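# Move red foam blocks from desks into the door tote

## Task

Carry each red foam block sitting on any desk in the room into the tote near the door, fully inside with no part over its rim. The tote must end with nothing else in it or resting on it. Nothing new may be left on the floor, the cartons must stay standing on their desks, and the robot must not tip or end leaning, or the task fails. Blocks count only if they stay put without the robot holding them. Finish by opening the gripper and backing the robot away.

## Robot and tools

ROBOT. A Hello Robot Stretch 3 with a single arm. It has a two-wheeled base (0.33 m long, 0.34 m wide), a lift that rides up a mast, and a telescoping arm that reaches out to the robot's RIGHT side. A wrist with yaw, pitch and roll sits at the end of the arm and carries a two-finger gripper. The base cannot move sideways, so to shift the gripper forward or back you drive the base. A turn on the spot pivots about the point midway between the drive wheels, 0.05 m behind the front edge. With the arm pulled in and the wrist folded, a turn sweeps a circle of radius 0.28 m. An unfolded, level gripper reaches outside that circle.

FRAMES. The base frame has its origin on the floor between the drive wheels, with x forward, y left and z up. hand_pose is reported in this frame, at the point where the closed fingertips meet. The odometry frame is the base frame as it stood when the scene began. Heading is positive to the left, from -3.142 to 3.142.

TOOLS.
execute_actions: "actions" is a list holding one action or none. An empty list only returns the state and images. "cameras" picks which images come back, from head_camera, nav_camera, wrist_camera or "all". Leaving it out, null or ["all"] gives every camera, and [] gives none. An action may hold "base", "joints", or both, and these run at the same time.
- "base" takes exactly one command, and it is a relative move from where the base last reported itself. {"translate_m": d} drives d metres straight, forward positive, range -1 to 1. {"rotate_rad": d} turns d radians in place, counter-clockwise (left) positive, range -3.2 to 3.2.
- "joints" is one object of absolute targets keyed by joint name. Include only the joints you want. Ranges: lift_m 0 to 1.1 m (arm height on the mast); arm_m 0 to 0.52 m (extension); wrist_yaw_rad -1.345 to 4.42 (0 = along the arm, positive swings toward the front, 3.0 = folded over the base); wrist_pitch_rad -1.57 to 0.451 (0 level, negative tips the fingers down); wrist_roll_rad -2.911 to 2.911 (0 = fingers side by side, level); gripper_m -0.089 to 0.179 (larger is wider; the real fingertip gap is 0.007 smaller when nearly shut and 0.025 smaller when fully open, and zero below 0.007); head_pan_rad -3.953 to 1.73 (0 forward, positive left, -1.57 looks along the arm); head_tilt_rad -1.53 to 0.419 (negative looks down). A joint you leave out may keep pushing toward its earlier target.
- "contact_limits" takes only arm_m, as a motor-effort percentage from 1 to 100. The arm motion halts (contact_stop) at that effort, or at the negative of it when retracting. Values above the maximum are reduced to it, and values that are too small stop the arm at once.
Any action lasts at most 15 s. An unknown key or an out-of-range number rejects the whole call, and nothing moves. When a result reports a stop, the remaining calls in that reply are skipped.
wait: "seconds" from 0 to 10. No new command is sent, and it returns the same state and images as an empty action.
zoom_image: "camera" (head_camera, nav_camera or wrist_camera) and "region" [x0, y0, x1, y1] in pixels from the top-left corner of that camera's latest full image, at most 504 by 504.
finished_scene: "scene" is the number of the scene being closed, 1 or 2. This cannot be undone, so call it only once the blocks are resting in the tote, the gripper is open and the robot has pulled away.

RESULT LINES. base_status and joint_status tell how each motion ended. "done" means the target was reached (for the base, that the wheels turned the commanded amount, even with slip). "off_target" means it stopped short and may still be pushing. After contact_stop, time_out or torque_fault, the joint or base gives up its target. A lift or arm that hit something goes slack until you command it again. on_its_own covers what this call did not command, and "held at" there is a held target, not a position. joint_positions gives the current joint readings. motor_effort is a signed percentage, with the peak during the action in brackets. It has fixed biases and noise. Effort outside the rest range suggests pushing or a load, and positive wheel effort drives forward. lidar_m gives 12 distances in 30-degree sectors, starting straight ahead and going counter-clockwise (4th left, 7th behind, 10th right), in a plane 0.17 m above the floor. "-" means nothing was seen, and the sensor misses glass and thin legs. wrist_depth_mm (45-1000) and head_depth_mm (280-4000, sideways image) are 7x7 grids of median depth, read from the top left. base_odometry comes from the wheels, so slipping adds false distance. turned_by_wheels and turned_by_imu give the turn since the last result. base_tilt gives forward/right lean in degrees, with an offset of up to about 4. The pictures line lists the order of the images. The camera calibrations are approximate, and the wrist camera's pose error grows with arm extension.

SPEED. The base moves fast (0.30 m/s, 1.9 rad/s) only when lift_m is below 0.30, arm_m below 0.03 and wrist_yaw_rad above 2.54. Otherwise it is capped at 0.10 m/s and 0.63 rad/s. The scene keeps running while you compose a reply, and the robot keeps its last command during that time.

GRIPPING. To grasp, command gripper_m below the block's width. To release, command at least 0.02 more than where contact occurred. The reading alone does not prove you are holding something, so check the cameras. If a squeeze stalls, send a different value to squeeze again.

CAUTIONS. Fold or unfold the wrist only with lift_m between 0.32 and 0.95, wrist_pitch_rad -0.4 and roll near 0. Once folded, the lift may go down to 0.25. If wrist_yaw_rad is below -0.4, keep pitch at -0.5 or lower. Pushing the arm into something solid with the gripper higher than about 0.45 m can tip the robot, and a second push or a raised contact limit makes this worse. Do not drive while the gripper is gripping, hooked on or pressing something fixed. If the robot snags, reverse the last move in small steps, free the gripper, and drop lift_m to about 0.2 if it stays leaning. The base, wrist and head have no contact stop. Holding a wrist against a load for a long time shuts its servo off for 10 s. Avoid drops, slams, knocking over cartons and leaving items on the floor. Now and then an outside nudge may move loose items, so recheck before finishing.

Each tool is called after "Emit:" by a JSON object that holds its "op" and its "data", one argument or row to a line.

## Session

I'll start by checking the robot's state and camera images.

Emit:
{"op": "execute_actions", "data": {
  "actions": []
}}

Scene clock: 0.00 s.
base_odometry: x=+0.000 y=+0.000 heading=+0.000 (m, m, rad; odometry frame)
turned_by_wheels: +0.000 (rad since the last result)
turned_by_imu: +0.000 (rad since the last result)
base_tilt: forward=+1.6 right=-1.2 (deg)
lidar_m: 1.87 2.05 1.32 1.63 1.77 1.99 2.43 2.19 2.16 1.83 2.02 2.07
head_depth_mm: 1464 2246 2265 2198 1582 2154 2127 / 1481 2285 2294 2241 1595 2187 2170 / 1502 2323 2314 2288 2274 2221 2219 / 1516 2374 2360 2328 2306 2249 2199 / 1750 2418 2397 2337 2326 2303 2252 / 1765 2463 2418 2409 2378 2372 2321 / 1786 2489 2484 2439 2435 2384 2315
base_status: not commanded
joint_positions: lift_m=+0.423 arm_m=+0.000 wrist_yaw_rad=+2.844 wrist_pitch_rad=-0.536 wrist_roll_rad=-0.007 gripper_m=+0.037 head_pan_rad=+0.012 head_tilt_rad=-0.020
joint_status: not commanded
motor_effort: left_wheel=+0 right_wheel=+0 lift_m=+21 arm_m=+0 wrist_yaw_rad=+0 wrist_pitch_rad=+4 wrist_roll_rad=+0 gripper_m=+0 head_pan_rad=+0 head_tilt_rad=+2 (%)
hand_pose: x=+0.0398 y=+0.0535 z=+0.4105 quat_wxyz=(+0.286, +0.699, +0.085, +0.649) (m; base frame)
wrist_depth_mm: - - - - - - - / - - - - - - - / - - - - - 996 953 / - 926 885 860 825 808 792 / 777 - 732 737 713 682 658 / 663 - 652 613 602 594 580 / 579 563 - 539 532 523 515
pictures: head_camera (sideways: a quarter turn clockwise sets it upright), nav_camera (sideways: a quarter turn counterclockwise sets it upright), wrist_camera
Images, in order (width x height): head_camera 896x504, nav_camera 672x504, wrist_camera 644x364.

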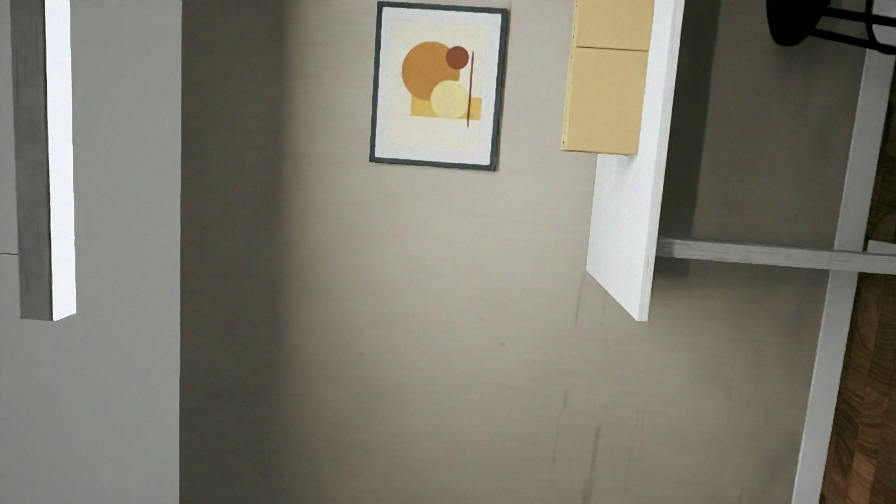

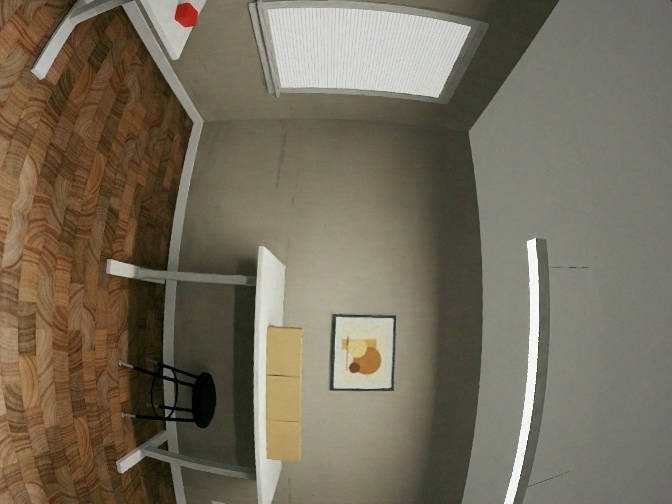

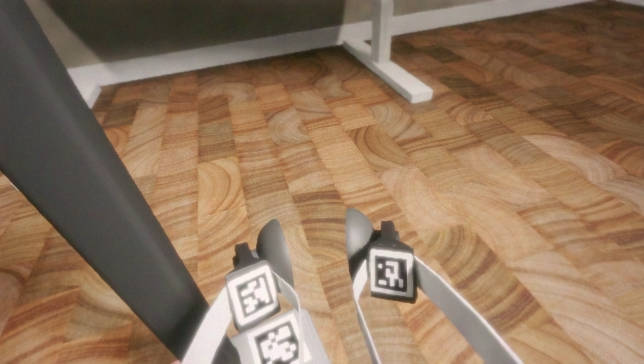

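Emit:
{"op": "execute_actions", "data": {
  "actions": [
    {"joints": {"head_pan_rad": 1.2, "head_tilt_rad": -0.5}}
  ],
  "cameras": ["head_camera", "nav_camera"]
}}

Emit:
{"op": "execute_actions", "data": {
  "actions": [
    {"joints": {"head_pan_rad": -1.0, "head_tilt_rad": -0.5}}
  ],
  "cameras": ["head_camera", "nav_camera"]
}}

Emit:
{"op": "execute_actions", "data": {
  "actions": [
    {"joints": {"head_pan_rad": -2.3, "head_tilt_rad": -0.5}}
  ],
  "cameras": ["head_camera", "nav_camera"]
}}

Emit:
{"op": "execute_actions", "data": {
  "actions": [
    {"joints": {"head_pan_rad": -3.6, "head_tilt_rad": -0.5}}
  ],
  "cameras": ["head_camera", "nav_camera"]
}}

Scene clock: 3.23 s.
base_odometry: x=+0.000 y=+0.000 heading=+0.000 (m, m, rad; odometry frame)
turned_by_wheels: +0.000 (rad since the last result)
turned_by_imu: -0.001 (rad since the last result)
base_tilt: forward=+1.7 right=-1.1 (deg)
lidar_m: 1.87 2.06 1.33 1.63 1.77 1.99 2.43 2.19 2.16 1.83 2.02 2.07
head_depth_mm: 1484 1615 1762 1873 1994 1735 1397 / 1457 1582 1726 1229 1517 1661 1388 / 1424 1532 1672 1099 1131 1651 1371 / 1399 1507 1642 1066 1097 1676 1362 / 1369 1473 1604 1034 1067 1666 1347 / 1342 1449 1565 1015 1037 1650 1342 / 1319 1417 1524 987 1009 1639 1329
base_status: not commanded
joint_positions: lift_m=+0.423 arm_m=+0.000 wrist_yaw_rad=+2.844 wrist_pitch_rad=-0.536 wrist_roll_rad=-0.007 gripper_m=+0.037 head_pan_rad=+1.193 head_tilt_rad=-0.494
joint_status: all done
motor_effort: left_wheel=+0(0) right_wheel=+0(0) lift_m=+21(21) arm_m=+0(0) wrist_yaw_rad=+0(0) wrist_pitch_rad=+4(4) wrist_roll_rad=+0(0) gripper_m=+0(1) head_pan_rad=+5(46) head_tilt_rad=-4(40) (%)
hand_pose: x=+0.0398 y=+0.0535 z=+0.4105 quat_wxyz=(+0.286, +0.699, +0.085, +0.649) (m; base frame)
wrist_depth_mm: - - - - - - - / - - - - - - - / - - - - - 979 973 / - 917 894 854 816 818 777 / 778 - 754 719 721 674 676 / 661 - 653 616 600 583 582 / 572 555 - 541 537 524 514
pictures: head_camera (sideways: a quarter turn clockwise sets it upright), nav_camera (sideways: a quarter turn counterclockwise sets it upright)
camera_calibration (this result's frames):
head_camera: T_world_to_cam=[[-0.0848164, -0.422272, -0.902492, 1.19666], [-0.952003, 0.301693, -0.0516911, 0.0780853], [0.294103, 0.854791, -0.427592, 0.517167], [0, 0, 0, 1]] pos_world=[0.0237336, 0.0396888, 1.30515]
nav_camera: T_world_to_cam=[[0.124279, 0.459497, 0.879441, -1.10646], [0.952625, -0.303214, 0.0238045, 0.0151739], [0.277597, 0.83482, -0.475411, 0.571858], [0, 0, 0, 1]] pos_world=[-0.0356911, 0.035619, 1.24458]
Images, in order (width x height): head_camera 896x504, nav_camera 672x504.

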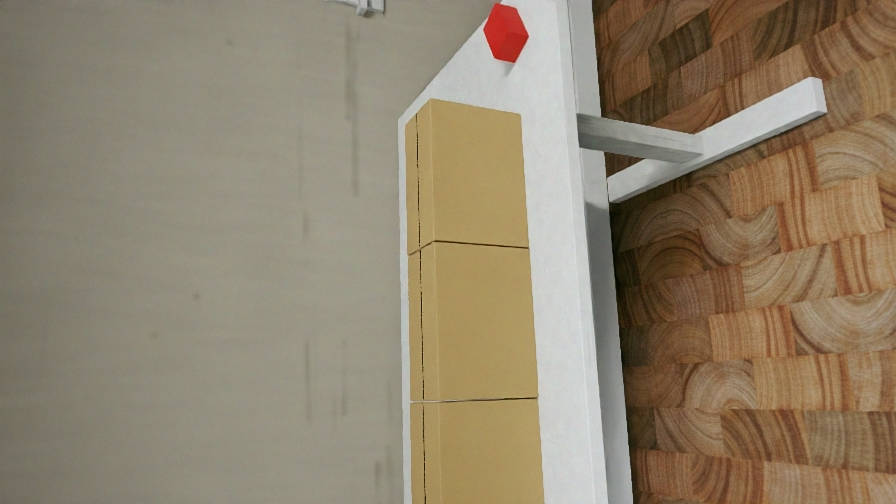

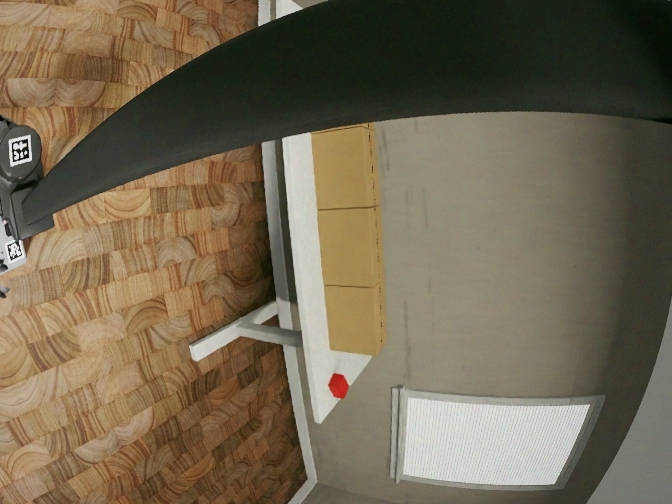

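Scene clock: 4.90 s.
base_odometry: x=+0.000 y=+0.000 heading=+0.000 (m, m, rad; odometry frame)
turned_by_wheels: +0.000 (rad since the last result)
turned_by_imu: +0.000 (rad since the last result)
base_tilt: forward=+1.7 right=-1.1 (deg)
lidar_m: 1.87 2.06 1.33 1.63 1.77 2.00 2.43 2.19 2.17 1.83 2.02 2.07
head_depth_mm: 1963 2053 2074 2182 2145 1725 1388 / 2114 2245 2365 2560 2212 1711 1382 / 2289 2451 2615 2758 2206 1694 1374 / 2495 2710 2861 2989 2200 1686 1365 / 2615 2798 3071 3119 2169 1658 1358 / 2411 2561 2778 2873 2146 1656 1346 / 2228 2340 2057 2570 2130 1642 1335
base_status: not commanded
joint_positions: lift_m=+0.423 arm_m=+0.000 wrist_yaw_rad=+2.844 wrist_pitch_rad=-0.536 wrist_roll_rad=-0.007 gripper_m=+0.037 head_pan_rad=-0.993 head_tilt_rad=-0.494
joint_status: all done
motor_effort: left_wheel=+0(0) right_wheel=+0(0) lift_m=+21(21) arm_m=+1(0) wrist_yaw_rad=+0(0) wrist_pitch_rad=+4(4) wrist_roll_rad=+0(0) gripper_m=-1(0) head_pan_rad=-3(46) head_tilt_rad=-4(2) (%)
hand_pose: x=+0.0398 y=+0.0535 z=+0.4105 quat_wxyz=(+0.286, +0.699, +0.085, +0.649) (m; base frame)
wrist_depth_mm: - - - - - - - / - - - - - - - / - - - - - 978 965 / - 899 885 860 809 812 808 / 795 - 766 723 729 686 661 / 658 - 662 620 603 594 582 / 582 564 - 541 534 520 508
pictures: head_camera (sideways: a quarter turn clockwise sets it upright), nav_camera (sideways: a quarter turn counterclockwise sets it upright)
camera_calibration (this result's frames):
head_camera: T_world_to_cam=[[-0.296182, 0.313033, -0.902378, 1.1978], [0.79551, 0.603733, -0.0516719, 0.0674005], [0.52862, -0.733155, -0.427836, 0.516053], [0, 0, 0, 1]] pos_world=[0.0283535, -0.0372962, 1.30514]
nav_camera: T_world_to_cam=[[0.30383, -0.366735, 0.879314, -1.10739], [-0.797116, -0.603357, 0.0237857, 0.0258719], [0.521817, -0.708142, -0.475649, 0.570677], [0, 0, 0, 1]] pos_world=[0.0592923, 0.0136105, 1.24457]
Images, in order (width x height): head_camera 896x504, nav_camera 672x504.

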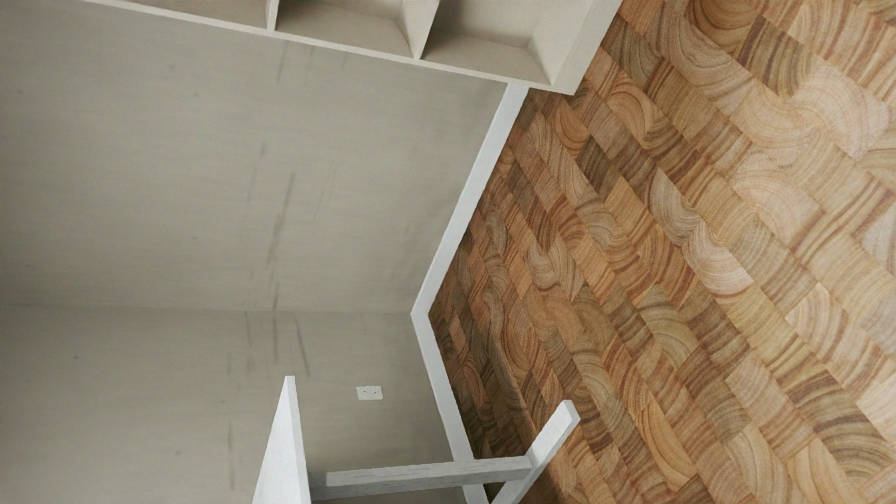

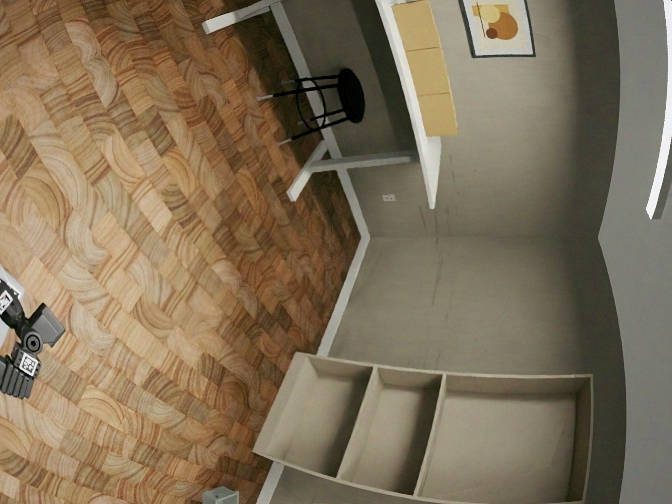

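Scene clock: 6.13 s.
base_odometry: x=+0.000 y=+0.000 heading=+0.000 (m, m, rad; odometry frame)
turned_by_wheels: +0.000 (rad since the last result)
turned_by_imu: +0.000 (rad since the last result)
base_tilt: forward=+1.7 right=-1.1 (deg)
lidar_m: 1.86 2.06 1.33 1.63 1.77 2.00 2.43 2.19 2.16 1.83 2.02 2.07
head_depth_mm: 2589 2767 2920 2962 2251 1725 1388 / 2429 2647 2930 3079 2252 1717 1374 / 2257 2453 2694 2878 2209 1695 1369 / 2098 2296 2486 2683 2197 1676 1356 / 1982 2162 2328 2572 2184 1661 1349 / 1875 2013 2187 2397 2060 1642 1333 / 1790 1923 2067 2256 2025 1635 1328
base_status: not commanded
joint_positions: lift_m=+0.423 arm_m=+0.000 wrist_yaw_rad=+2.844 wrist_pitch_rad=-0.536 wrist_roll_rad=-0.007 gripper_m=+0.037 head_pan_rad=-2.293 head_tilt_rad=-0.494
joint_status: all done
motor_effort: left_wheel=+0(0) right_wheel=+0(0) lift_m=+21(21) arm_m=+0(1) wrist_yaw_rad=-1(0) wrist_pitch_rad=+4(4) wrist_roll_rad=+0(0) gripper_m=+0(0) head_pan_rad=-4(42) head_tilt_rad=-3(4) (%)
hand_pose: x=+0.0398 y=+0.0535 z=+0.4105 quat_wxyz=(+0.286, +0.699, +0.085, +0.649) (m; base frame)
wrist_depth_mm: - - - - - - - / - - - - - - - / - - - - - 992 952 / - 932 877 850 814 818 789 / 777 - 746 723 708 675 658 / 666 - 663 607 603 589 574 / 573 565 - 538 534 517 514
pictures: head_camera (sideways: a quarter turn clockwise sets it upright), nav_camera (sideways: a quarter turn counterclockwise sets it upright)
camera_calibration (this result's frames):
head_camera: T_world_to_cam=[[0.222413, 0.369138, -0.902369, 1.19463], [0.794527, -0.605027, -0.0516704, 0.0674044], [-0.565031, -0.705464, -0.427856, 0.52275], [0, 0, 0, 1]] pos_world=[-0.0238845, -0.031419, 1.30514]
nav_camera: T_world_to_cam=[[-0.272112, -0.390872, 0.879303, -1.10387], [-0.794594, 0.606675, 0.0237842, 0.0258585], [-0.542748, -0.692218, -0.475668, 0.577196], [0, 0, 0, 1]] pos_world=[0.033444, -0.0476123, 1.24457]
Images, in order (width x height): head_camera 896x504, nav_camera 672x504.

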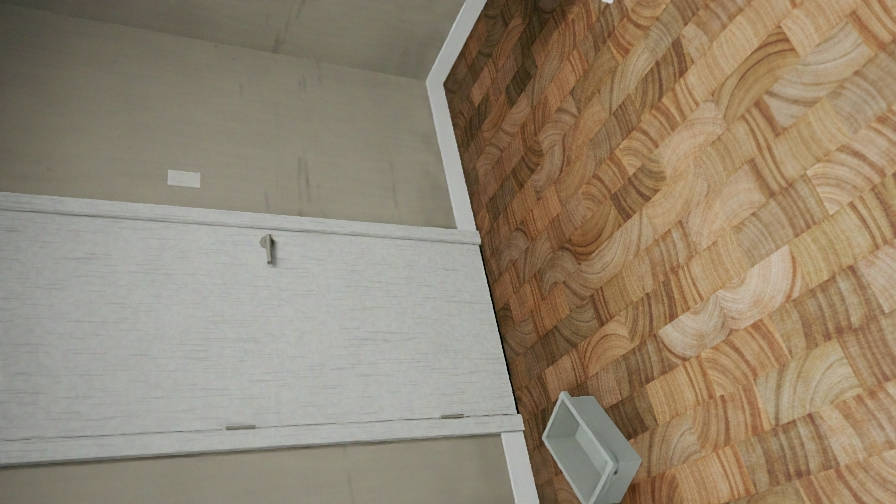

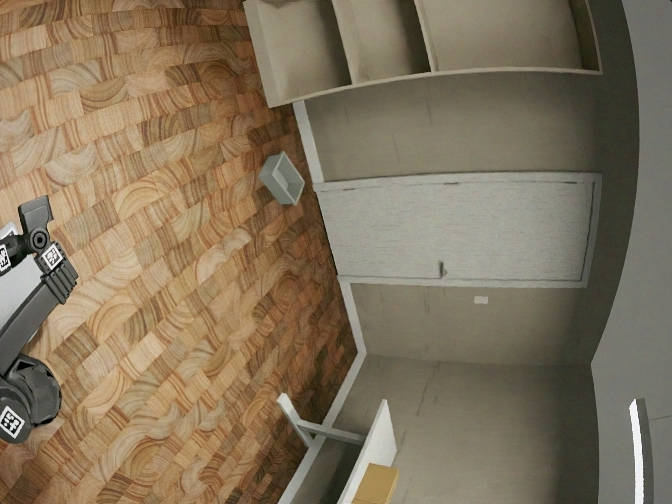

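Scene clock: 7.37 s.
base_odometry: x=+0.000 y=+0.000 heading=+0.000 (m, m, rad; odometry frame)
turned_by_wheels: +0.000 (rad since the last result)
turned_by_imu: +0.000 (rad since the last result)
base_tilt: forward=+1.7 right=-1.1 (deg)
lidar_m: 1.87 2.05 1.33 1.63 1.77 1.99 2.43 2.19 2.16 1.83 2.02 2.07
head_depth_mm: 2348 2493 2632 2669 2265 1712 1385 / 2283 2441 2697 2922 2241 1711 1384 / 2203 2387 2618 2812 2209 1695 1369 / 2135 2335 2523 2719 2188 1665 1354 / 2081 2243 2350 2621 2136 1664 1346 / 2029 2191 2279 2544 2128 1644 1336 / 1981 2130 1741 2483 2125 1636 1326
base_status: not commanded
joint_positions: lift_m=+0.423 arm_m=+0.000 wrist_yaw_rad=+2.844 wrist_pitch_rad=-0.536 wrist_roll_rad=-0.007 gripper_m=+0.037 head_pan_rad=-3.593 head_tilt_rad=-0.494
joint_status: all done
motor_effort: left_wheel=+0(0) right_wheel=+0(0) lift_m=+21(21) arm_m=+0(0) wrist_yaw_rad=+0(1) wrist_pitch_rad=+4(4) wrist_roll_rad=+0(0) gripper_m=+1(1) head_pan_rad=-4(49) head_tilt_rad=-2(3) (%)
hand_pose: x=+0.0398 y=+0.0535 z=+0.4105 quat_wxyz=(+0.286, +0.699, +0.085, +0.649) (m; base frame)
wrist_depth_mm: - - - - - - - / - - - - - - - / - - - - - 979 963 / - 905 906 862 832 817 771 / 789 - 757 722 717 695 664 / 662 - 653 615 592 588 576 / 573 557 - 541 535 527 512
pictures: head_camera (sideways: a quarter turn clockwise sets it upright), nav_camera (sideways: a quarter turn counterclockwise sets it upright)
camera_calibration (this result's frames):
head_camera: T_world_to_cam=[[0.415192, -0.115568, -0.902364, 1.19344], [-0.370443, -0.927417, -0.0516695, 0.0745096], [-0.830896, 0.355727, -0.427867, 0.524387], [0, 0, 0, 1]] pos_world=[-0.0321949, 0.0204873, 1.30514]
nav_camera: T_world_to_cam=[[-0.449427, 0.157643, 0.879298, -1.10278], [0.372013, 0.927923, 0.0237833, 0.0187433], [-0.812171, 0.337799, -0.475679, 0.578854], [0, 0, 0, 1]] pos_world=[-0.032462, -0.039084, 1.24457]
Images, in order (width x height): head_camera 896x504, nav_camera 672x504.

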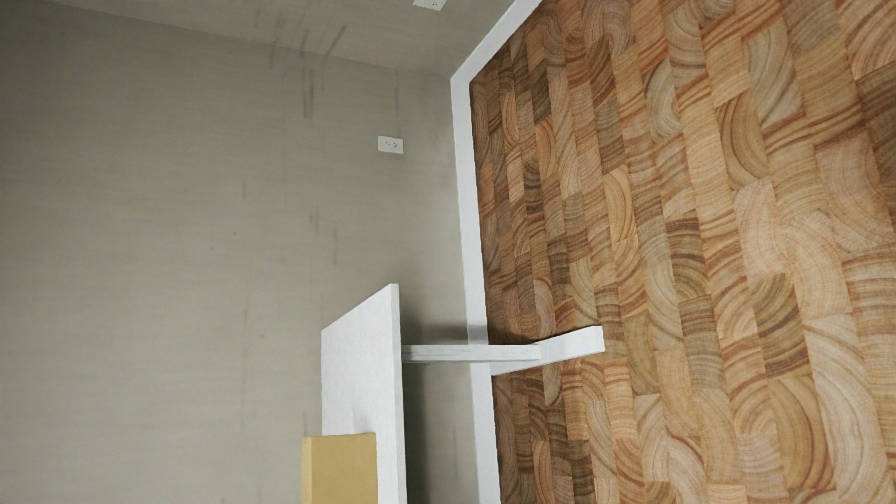

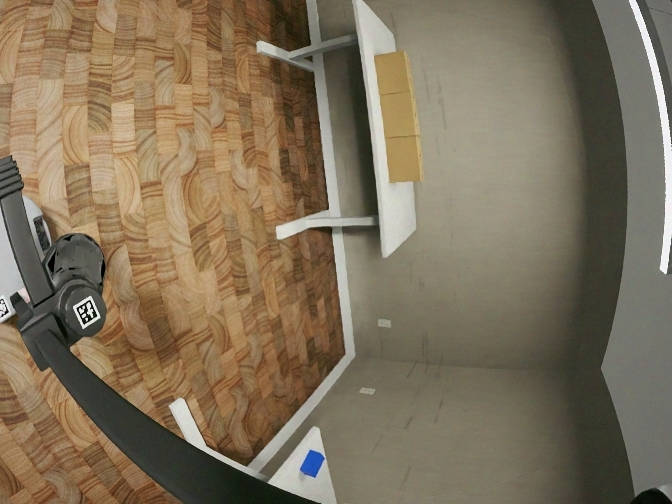

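Emit:
{"op": "execute_actions", "data": {
  "actions": [
    {"base": {"rotate_rad": 0.565}, "joints": {"lift_m": 0.28, "wrist_yaw_rad": 3.0, "wrist_pitch_rad": -0.4, "head_pan_rad": 0.0, "head_tilt_rad": -0.6}}
  ],
  "cameras": ["nav_camera"]
}}

Scene clock: 31.23 s.
base_odometry: x=+0.000 y=+0.000 heading=+0.565 (m, m, rad; odometry frame)
turned_by_wheels: +0.565 (rad since the last result)
turned_by_imu: +0.575 (rad since the last result)
base_tilt: forward=+1.7 right=-1.1 (deg)
lidar_m: 1.98 1.33 1.63 1.32 1.99 2.19 2.19 2.16 1.83 2.38 2.07 1.86
head_depth_mm: 2141 2259 2429 2504 1982 1574 1298 / 2294 2439 2636 2667 1973 1565 1291 / 2245 2534 2777 2632 1962 1546 1282 / 2012 2200 2496 2594 1935 1540 1279 / 1835 1995 2232 2353 1925 1524 1271 / 1666 1810 1962 1219 1891 1507 1259 / 1537 1666 1750 1119 1689 1503 1258
base_status: done
joint_positions: lift_m=+0.281 arm_m=+0.000 wrist_yaw_rad=+2.998 wrist_pitch_rad=-0.419 wrist_roll_rad=-0.007 gripper_m=+0.037 head_pan_rad=-0.007 head_tilt_rad=-0.593
joint_status: all done
motor_effort: left_wheel=-2(5) right_wheel=+2(6) lift_m=+7(18) arm_m=-1(1) wrist_yaw_rad=+2(3) wrist_pitch_rad=+6(7) wrist_roll_rad=+0(0) gripper_m=-1(0) head_pan_rad=+4(48) head_tilt_rad=-5(21) (%)
hand_pose: x=+0.0108 y=+0.0767 z=+0.2933 quat_wxyz=(+0.196, +0.698, +0.098, +0.682) (m; base frame)
wrist_depth_mm: - - - - - - - / - - - - - - - / - - - - 965 893 858 / 886 - 810 762 735 699 670 / 680 658 652 616 607 568 549 / 564 549 - 517 485 476 470 / 477 486 - - 426 414 405
pictures: nav_camera (sideways: a quarter turn counterclockwise sets it upright)
camera_calibration (this result's frames):
nav_camera: T_world_to_cam=[[0.558116, 0.0500586, 0.828252, -1.04236], [0.0646038, -0.99777, 0.016771, 0.0297504], [0.827244, 0.044148, -0.560105, 0.678701], [0, 0, 0, 1]] pos_world=[0.0183824, 0.0518996, 1.24298]
Images, in order (width x height): nav_camera 672x504.

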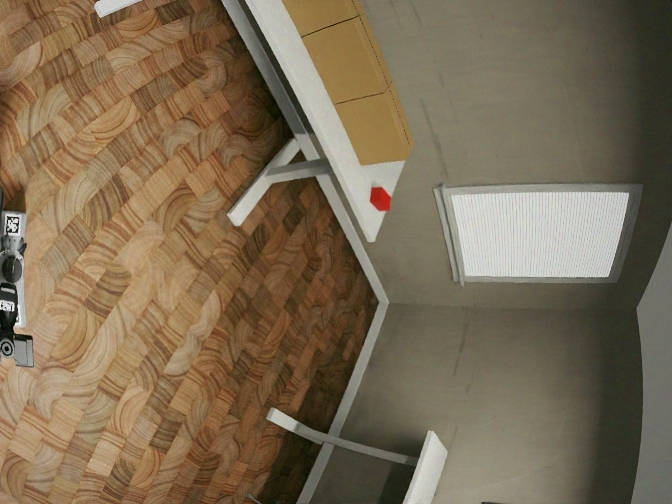

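Emit:
{"op": "execute_actions", "data": {
  "actions": [
    {"base": {"translate_m": 0.78}, "joints": {"head_pan_rad": 0.9, "head_tilt_rad": -0.7}}
  ],
  "cameras": ["head_camera", "nav_camera"]
}}

Scene clock: 36.00 s.
base_odometry: x=+0.659 y=+0.418 heading=+0.565 (m, m, rad; odometry frame)
turned_by_wheels: +0.000 (rad since the last result)
turned_by_imu: -0.004 (rad since the last result)
base_tilt: forward=+1.7 right=-1.1 (deg)
lidar_m: 1.37 1.12 0.67 1.24 1.97 2.59 2.96 2.40 2.36 1.43 1.28 1.74
head_depth_mm: 905 998 1124 1280 1491 1455 1227 / 909 1009 1136 1266 1404 657 1169 / 917 1019 1147 991 778 622 1166 / 923 1028 1155 983 771 627 1128 / 931 1037 1155 971 721 629 1156 / 937 1044 1153 968 600 623 1173 / 946 1049 1170 655 605 620 1169
base_status: done
joint_positions: lift_m=+0.281 arm_m=+0.000 wrist_yaw_rad=+2.999 wrist_pitch_rad=-0.418 wrist_roll_rad=-0.007 gripper_m=+0.037 head_pan_rad=+0.893 head_tilt_rad=-0.692
joint_status: all done
motor_effort: left_wheel=-1(5) right_wheel=+1(8) lift_m=+7(7) arm_m=+0(0) wrist_yaw_rad=+0(2) wrist_pitch_rad=+6(6) wrist_roll_rad=+0(0) gripper_m=+0(1) head_pan_rad=+5(47) head_tilt_rad=-5(21) (%)
hand_pose: x=+0.0107 y=+0.0768 z=+0.2933 quat_wxyz=(+0.196, +0.698, +0.098, +0.682) (m; base frame)
wrist_depth_mm: - - - - - 909 863 / - - - - - - 917 / - - - 973 962 860 857 / 878 - 797 760 720 683 675 / 680 659 662 623 583 546 551 / 564 536 - 527 488 479 464 / 470 484 - - 431 413 406
pictures: head_camera (sideways: a quarter turn clockwise sets it upright), nav_camera (sideways: a quarter turn counterclockwise sets it upright)
camera_calibration (this result's frames):
head_camera: T_world_to_cam=[[-0.312098, -0.510409, -0.801298, 1.06608], [-0.825905, 0.562615, -0.0366905, 0.0577755], [0.469549, 0.650344, -0.59714, 0.736696], [0, 0, 0, 1]] pos_world=[0.0345247, 0.0325262, 1.29628]
nav_camera: T_world_to_cam=[[0.357343, 0.530026, 0.769011, -0.963904], [0.822618, -0.568514, 0.009584, 0.0344848], [0.442273, 0.629178, -0.639163, 0.783896], [0, 0, 0, 1]] pos_world=[-0.0306198, 0.0372891, 1.24196]
Images, in order (width x height): head_camera 896x504, nav_camera 672x504.

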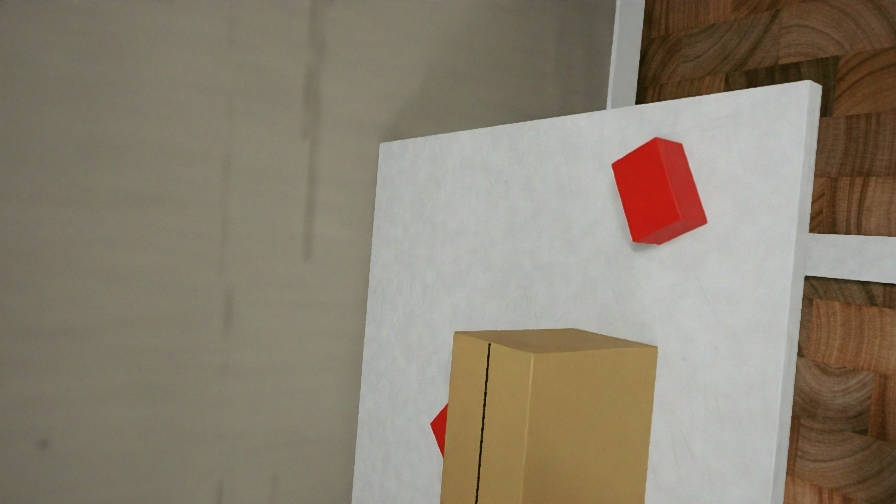

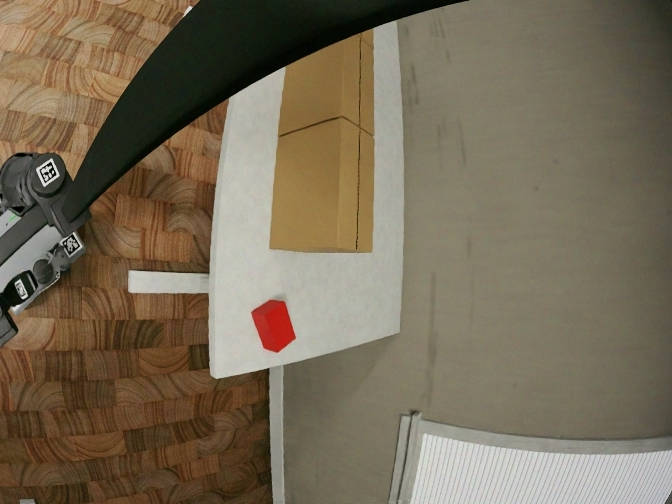

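Emit:
{"op": "zoom_image", "data": {
  "camera": "head_camera",
  "region": [400, 80, 850, 500]
}}

Region (400, 80, 850, 500) of head_camera's 896x504 image, scaled by 1.120, with more detail than that image has; it fills the top 470 rows of this view, and the rest is white.

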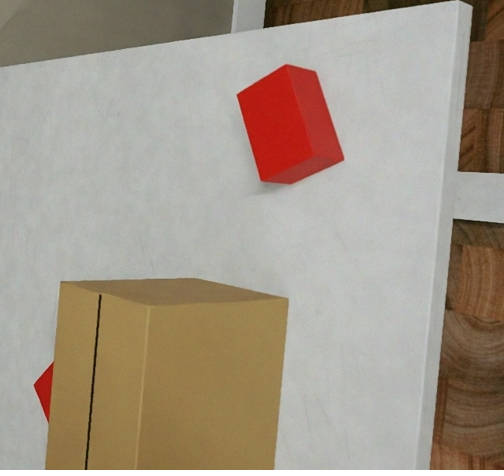

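Emit:
{"op": "execute_actions", "data": {
  "actions": [
    {"base": {"rotate_rad": 2.44}, "joints": {"lift_m": 0.92, "head_pan_rad": -1.3, "head_tilt_rad": -0.8}}
  ],
  "cameras": ["head_camera", "nav_camera"]
}}

Scene clock: 54.97 s.
base_odometry: x=+0.659 y=+0.418 heading=+3.005 (m, m, rad; odometry frame)
turned_by_wheels: +2.440 (rad since the last result)
turned_by_imu: +2.487 (rad since the last result)
base_tilt: forward=+1.7 right=-1.1 (deg)
lidar_m: 2.59 2.97 2.40 2.37 1.98 1.29 1.28 1.53 1.15 0.67 1.17 1.37
head_depth_mm: 901 1002 1088 881 716 - - / 930 1043 1121 876 720 - - / 967 1085 1123 645 708 - 1129 / 1004 1130 1113 611 669 - 1159 / 1046 1184 1100 633 686 1265 1160 / 1088 1238 1098 655 695 1307 1156 / 1131 1297 742 696 708 1325 1147
base_status: done
joint_positions: lift_m=+0.919 arm_m=+0.000 wrist_yaw_rad=+2.999 wrist_pitch_rad=-0.418 wrist_roll_rad=-0.007 gripper_m=+0.037 head_pan_rad=-1.293 head_tilt_rad=-0.790
joint_status: all done
motor_effort: left_wheel=-2(7) right_wheel=+2(8) lift_m=+31(30) arm_m=+0(1) wrist_yaw_rad=+2(2) wrist_pitch_rad=+6(6) wrist_roll_rad=+0(0) gripper_m=-1(0) head_pan_rad=-4(46) head_tilt_rad=-6(21) (%)
hand_pose: x=+0.0107 y=+0.0769 z=+0.9320 quat_wxyz=(+0.196, +0.698, +0.098, +0.682) (m; base frame)
wrist_depth_mm: - - - - - - - / - - - - - - - / - - - - - - - / - - - - - - - / - - - - - - - / - - - - - - - / - - - - - - -
pictures: head_camera (sideways: a quarter turn clockwise sets it upright), nav_camera (sideways: a quarter turn counterclockwise sets it upright)
camera_calibration (this result's frames):
head_camera: T_world_to_cam=[[-0.257618, 0.622335, -0.739142, 0.984732], [0.935163, 0.353056, -0.0286762, 0.0365951], [0.243112, -0.698606, -0.672939, 0.836677], [0, 0, 0, 1]] pos_world=[0.016056, -0.0412462, 1.29194]
nav_camera: T_world_to_cam=[[0.246609, -0.667356, 0.702724, -0.876835], [-0.938806, -0.344438, 0.00235472, 0.054642], [0.240474, -0.660302, -0.711459, 0.879162], [0, 0, 0, 1]] pos_world=[0.0561181, 0.0141721, 1.24153]
Images, in order (width x height): head_camera 896x504, nav_camera 672x504.

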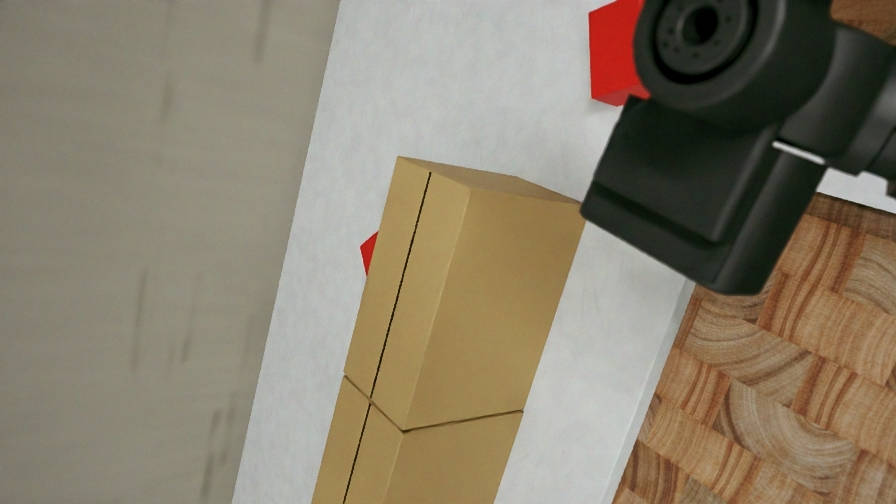

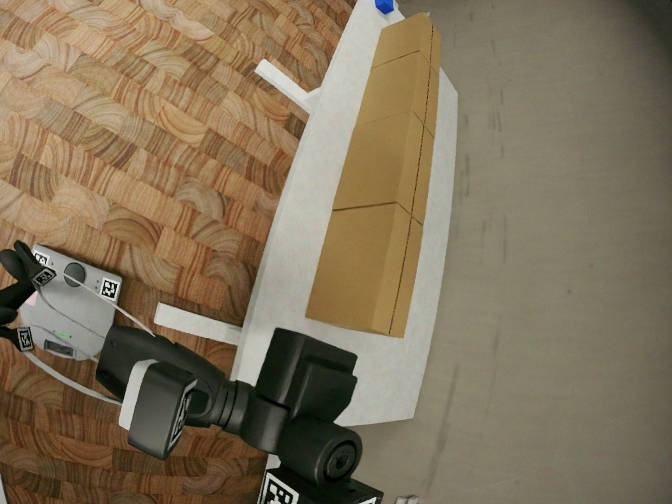

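Emit:
{"op": "execute_actions", "data": {
  "actions": [
    {"joints": {"lift_m": 0.95, "wrist_yaw_rad": 1.35, "wrist_pitch_rad": -0.4, "arm_m": 0.48}}
  ]
}}

Scene clock: 61.93 s.
base_odometry: x=+0.659 y=+0.418 heading=+3.005 (m, m, rad; odometry frame)
turned_by_wheels: +0.000 (rad since the last result)
turned_by_imu: -0.001 (rad since the last result)
base_tilt: forward=+1.7 right=-1.1 (deg)
lidar_m: 2.59 2.97 2.41 2.37 1.98 1.29 1.28 1.53 1.15 0.67 1.18 1.37
head_depth_mm: 899 986 1091 881 714 601 1148 / 930 1033 1092 871 710 601 1176 / 967 1081 1079 645 688 622 1144 / 1002 1137 1072 611 670 637 1164 / 1043 1188 1101 631 688 1276 1155 / 1080 1240 1094 652 693 1299 1155 / 1130 1293 741 697 710 1325 1145
base_status: not commanded
joint_positions: lift_m=+0.949 arm_m=+0.480 wrist_yaw_rad=+1.350 wrist_pitch_rad=-0.417 wrist_roll_rad=-0.007 gripper_m=+0.037 head_pan_rad=-1.293 head_tilt_rad=-0.790
joint_status: all done
motor_effort: left_wheel=-2(1) right_wheel=+2(2) lift_m=+31(31) arm_m=+4(5) wrist_yaw_rad=-1(8) wrist_pitch_rad=+6(6) wrist_roll_rad=+0(0) gripper_m=+1(0) head_pan_rad=-3(4) head_tilt_rad=-6(6) (%)
hand_pose: x=+0.1976 y=-0.6740 z=+0.9621 quat_wxyz=(+0.634, +0.545, -0.446, +0.320) (m; base frame)
wrist_depth_mm: - - - - 821 547 420 / - - - - 868 586 437 / - 539 889 892 810 608 449 / - 366 649 672 631 586 469 / - 290 498 539 529 491 471 / 255 238 296 444 428 418 405 / 209 202 369 379 336 361 350
pictures: head_camera (sideways: a quarter turn clockwise sets it upright), nav_camera (sideways: a quarter turn counterclockwise sets it upright), wrist_camera
camera_calibration (this result's frames):
head_camera: T_world_to_cam=[[-0.257436, 0.622428, -0.739128, 0.984712], [0.935268, 0.352776, -0.0286745, 0.0365922], [0.242899, -0.698665, -0.672954, 0.836699], [0, 0, 0, 1]] pos_world=[0.0160436, -0.0412489, 1.29194]
nav_camera: T_world_to_cam=[[0.246412, -0.667444, 0.702709, -0.876814], [-0.938909, -0.344157, 0.00235316, 0.0546447], [0.240271, -0.660359, -0.711474, 0.879182], [0, 0, 0, 1]] pos_world=[0.056122, 0.0141583, 1.24153]
wrist_camera: T_world_to_cam=[[-0.334909, -0.937664, -0.092854, -0.479003], [-0.506889, 0.26236, -0.821115, 1.09577], [0.794292, -0.227932, -0.563159, 0.399423], [0, 0, 0, 1]] pos_world=[0.0777556, -0.64559, 1.08022]
Images, in order (width x height): head_camera 896x504, nav_camera 672x504, wrist_camera 644x364.

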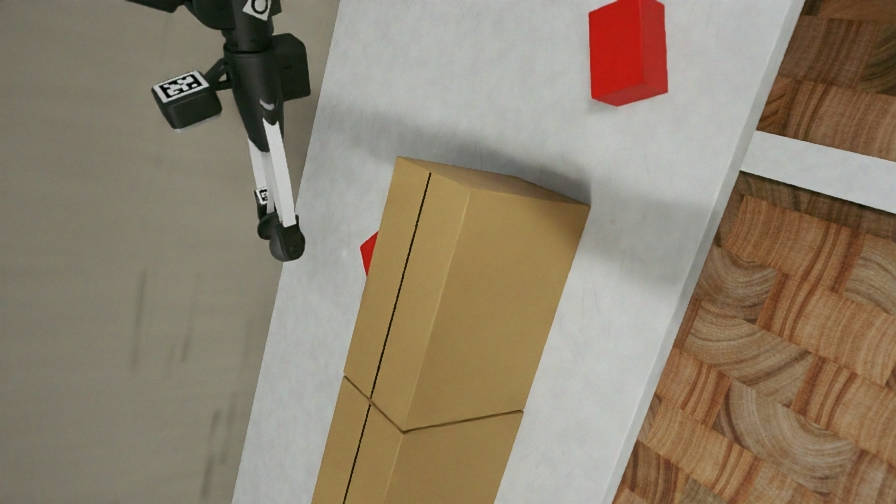

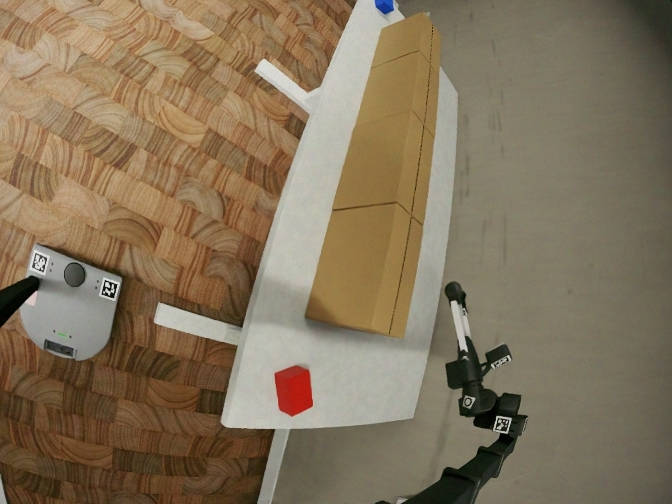

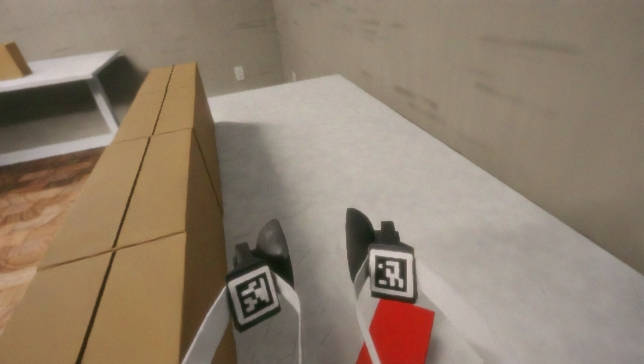

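Emit:
{"op": "execute_actions", "data": {
  "actions": [
    {"joints": {"wrist_yaw_rad": 1.0, "wrist_pitch_rad": -0.95, "gripper_m": 0.15}}
  ],
  "cameras": ["wrist_camera", "head_camera"]
}}

Scene clock: 72.40 s.
base_odometry: x=+0.659 y=+0.418 heading=+3.005 (m, m, rad; odometry frame)
turned_by_wheels: +0.000 (rad since the last result)
turned_by_imu: -0.001 (rad since the last result)
base_tilt: forward=+1.7 right=-1.1 (deg)
lidar_m: 2.59 2.96 2.40 2.37 1.98 1.28 1.28 1.53 1.15 0.67 1.17 1.37
head_depth_mm: 902 988 1061 880 714 601 1151 / 934 1028 1112 877 711 601 1175 / 967 1083 1128 645 686 623 1148 / 1004 1132 1109 612 668 637 1164 / 1040 1183 1104 632 686 1275 1160 / 1089 1241 1091 655 693 1305 1153 / 1133 1291 740 694 708 1314 1149
base_status: not commanded
joint_positions: lift_m=+0.949 arm_m=+0.480 wrist_yaw_rad=+1.002 wrist_pitch_rad=-0.956 wrist_roll_rad=-0.007 gripper_m=+0.150 head_pan_rad=-1.293 head_tilt_rad=-0.790
joint_status: all done
motor_effort: left_wheel=-2(2) right_wheel=+2(2) lift_m=+31(31) arm_m=+4(4) wrist_yaw_rad=-3(1) wrist_pitch_rad=+2(6) wrist_roll_rad=+0(0) gripper_m=+0(83) head_pan_rad=-3(4) head_tilt_rad=-5(5) (%)
hand_pose: x=+0.0865 y=-0.6939 z=+0.8647 quat_wxyz=(+0.709, +0.587, -0.391, +0.018) (m; base frame)
wrist_depth_mm: 462 461 458 457 454 443 372 / 412 417 415 411 408 409 398 / 332 378 365 372 375 372 369 / 243 351 343 342 347 344 344 / 200 316 324 324 321 326 318 / 167 230 302 298 298 290 301 / 142 - 282 280 279 280 281
pictures: head_camera (sideways: a quarter turn clockwise sets it upright), wrist_camera
camera_calibration (this result's frames):
head_camera: T_world_to_cam=[[-0.257436, 0.622428, -0.739128, 0.984712], [0.935268, 0.352776, -0.0286745, 0.0365922], [0.242899, -0.698665, -0.672954, 0.836699], [0, 0, 0, 1]] pos_world=[0.0160436, -0.0412489, 1.29194]
wrist_camera: T_world_to_cam=[[-0.660389, -0.750724, -0.0173107, -0.451378], [-0.676003, 0.60438, -0.421597, 0.871143], [0.326965, -0.266716, -0.906618, 0.738881], [0, 0, 0, 1]] pos_world=[0.0492226, -0.668291, 1.02934]
Images, in order (width x height): head_camera 896x504, wrist_camera 644x364.

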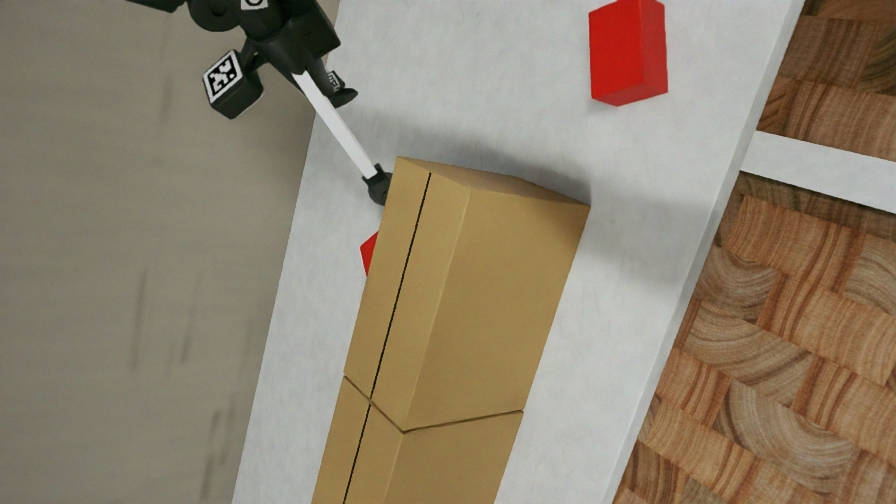

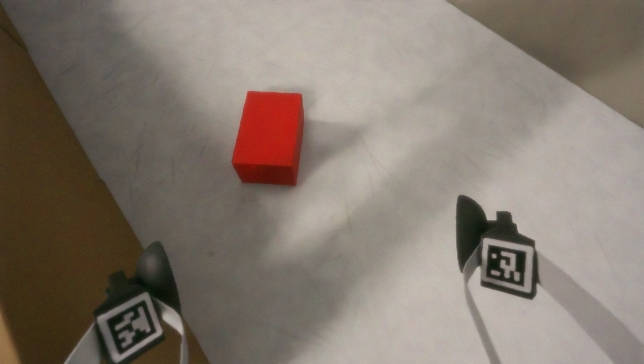

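Emit:
{"op": "execute_actions", "data": {
  "actions": [
    {"base": {"translate_m": 0.155}, "joints": {"wrist_yaw_rad": 0.8, "arm_m": 0.512, "gripper_m": 0.14, "lift_m": 0.92, "head_pan_rad": -1.5}}
  ],
  "cameras": ["wrist_camera", "head_camera"]
}}

Scene clock: 83.87 s.
base_odometry: x=+0.505 y=+0.439 heading=+3.005 (m, m, rad; odometry frame)
turned_by_wheels: +0.000 (rad since the last result)
turned_by_imu: -0.002 (rad since the last result)
base_tilt: forward=+1.7 right=-1.1 (deg)
lidar_m: 2.43 2.82 2.72 2.36 2.09 1.56 1.43 1.54 0.69 0.70 1.18 1.24
head_depth_mm: 906 - 1095 879 715 615 1177 / 922 - 1106 822 694 614 1165 / 937 1026 1039 593 653 623 1165 / 955 1071 1130 605 656 635 1161 / 968 1098 1104 607 664 1254 1156 / 985 1122 1092 618 673 1244 1155 / 1003 1143 1084 617 676 1267 1142
base_status: done
joint_positions: lift_m=+0.921 arm_m=+0.512 wrist_yaw_rad=+0.802 wrist_pitch_rad=-0.957 wrist_roll_rad=-0.007 gripper_m=+0.140 head_pan_rad=-1.493 head_tilt_rad=-0.790
joint_status: all done
motor_effort: left_wheel=-1(3) right_wheel=+2(7) lift_m=+7(25) arm_m=+4(5) wrist_yaw_rad=-3(1) wrist_pitch_rad=+2(2) wrist_roll_rad=+0(0) gripper_m=+0(51) head_pan_rad=-4(22) head_tilt_rad=-6(7) (%)
hand_pose: x=+0.0704 y=-0.7458 z=+0.8361 quat_wxyz=(+0.707, +0.545, -0.448, -0.053) (m; base frame)
wrist_depth_mm: 417 415 413 411 413 393 337 / 382 377 377 374 369 372 366 / 350 345 341 338 338 341 338 / 319 316 315 314 315 315 313 / 295 294 293 246 290 295 287 / 274 279 274 229 271 267 270 / 250 252 255 252 253 254 253
pictures: head_camera (sideways: a quarter turn clockwise sets it upright), wrist_camera
camera_calibration (this result's frames):
head_camera: T_world_to_cam=[[-0.128872, 0.661121, -0.739128, 0.983928], [0.986656, 0.160271, -0.0286745, 0.0362788], [0.0995034, -0.732961, -0.672954, 0.837574], [0, 0, 0, 1]] pos_world=[0.00766494, -0.0424017, 1.29194]
wrist_camera: T_world_to_cam=[[-0.796498, -0.604398, -0.0171588, -0.382871], [-0.542621, 0.727029, -0.420703, 0.960906], [0.266747, -0.325779, -0.907036, 0.664866], [0, 0, 0, 1]] pos_world=[0.0391003, -0.713415, 1.00074]
Images, in order (width x height): head_camera 896x504, wrist_camera 644x364.

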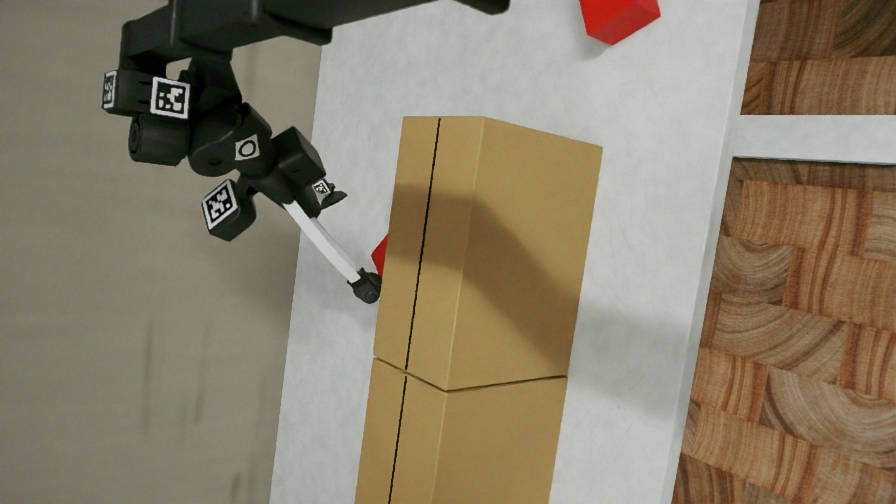

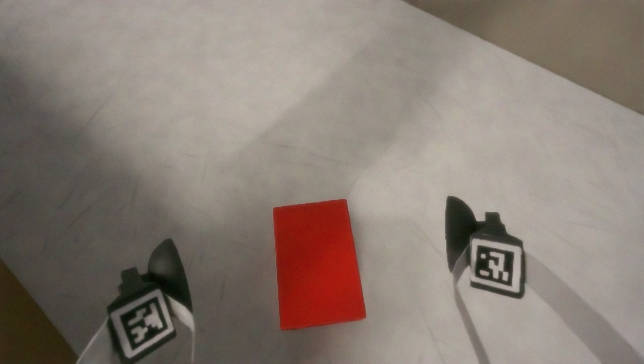

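Emit:
{"op": "execute_actions", "data": {
  "actions": [
    {"joints": {"lift_m": 0.828, "wrist_yaw_rad": 0.78}}
  ],
  "cameras": ["wrist_camera", "head_camera"]
}}

Scene clock: 88.83 s.
base_odometry: x=+0.505 y=+0.439 heading=+3.005 (m, m, rad; odometry frame)
turned_by_wheels: +0.000 (rad since the last result)
turned_by_imu: -0.001 (rad since the last result)
base_tilt: forward=+1.7 right=-1.1 (deg)
lidar_m: 2.43 2.82 2.72 2.37 2.08 1.55 1.44 1.54 0.70 0.69 1.18 1.24
head_depth_mm: 910 1009 1100 - - 615 1168 / 924 1017 1049 823 692 613 1160 / 940 1049 - 594 653 624 1163 / 951 1080 1114 605 657 636 1163 / 972 1099 1106 606 665 1253 1157 / 990 1121 1095 617 673 1247 1152 / 1005 1144 1085 618 675 1269 1145
base_status: not commanded
joint_positions: lift_m=+0.829 arm_m=+0.512 wrist_yaw_rad=+0.782 wrist_pitch_rad=-0.957 wrist_roll_rad=-0.007 gripper_m=+0.140 head_pan_rad=-1.493 head_tilt_rad=-0.790
joint_status: all done
motor_effort: left_wheel=-1(2) right_wheel=+1(2) lift_m=+7(8) arm_m=+4(4) wrist_yaw_rad=-3(5) wrist_pitch_rad=+2(2) wrist_roll_rad=+0(0) gripper_m=-1(1) head_pan_rad=-3(4) head_tilt_rad=-5(5) (%)
hand_pose: x=+0.0686 y=-0.7476 z=+0.7441 quat_wxyz=(+0.706, +0.540, -0.453, -0.060) (m; base frame)
wrist_depth_mm: 279 279 280 276 275 273 272 / 254 253 252 249 249 248 248 / 231 230 230 228 228 228 226 / 214 213 205 161 210 209 209 / 198 198 194 149 195 198 195 / 185 186 181 139 180 179 181 / 173 170 170 168 171 170 170
pictures: head_camera (sideways: a quarter turn clockwise sets it upright), wrist_camera
camera_calibration (this result's frames):
head_camera: T_world_to_cam=[[-0.128872, 0.661121, -0.739128, 0.983928], [0.986656, 0.160271, -0.0286745, 0.0362787], [0.0995036, -0.732961, -0.672954, 0.837574], [0, 0, 0, 1]] pos_world=[0.00766495, -0.0424017, 1.29194]
wrist_camera: T_world_to_cam=[[-0.80836, -0.588439, -0.0171569, -0.374226], [-0.528059, 0.73768, -0.420693, 0.929495], [0.260208, -0.331011, -0.907041, 0.577843], [0, 0, 0, 1]] pos_world=[0.0379597, -0.714606, 0.908738]
Images, in order (width x height): head_camera 896x504, wrist_camera 644x364.

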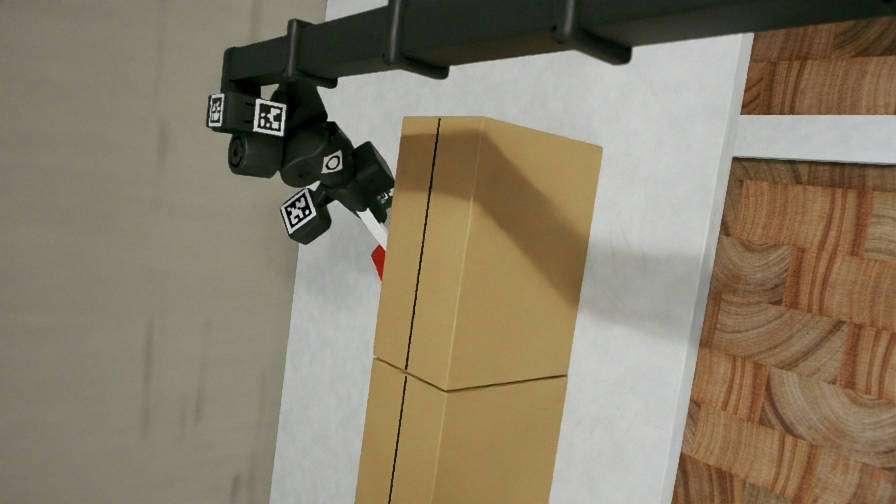

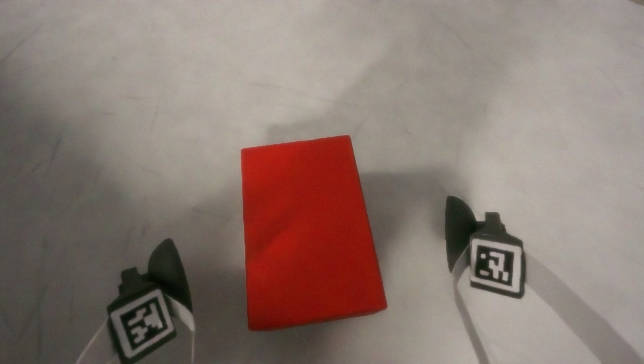

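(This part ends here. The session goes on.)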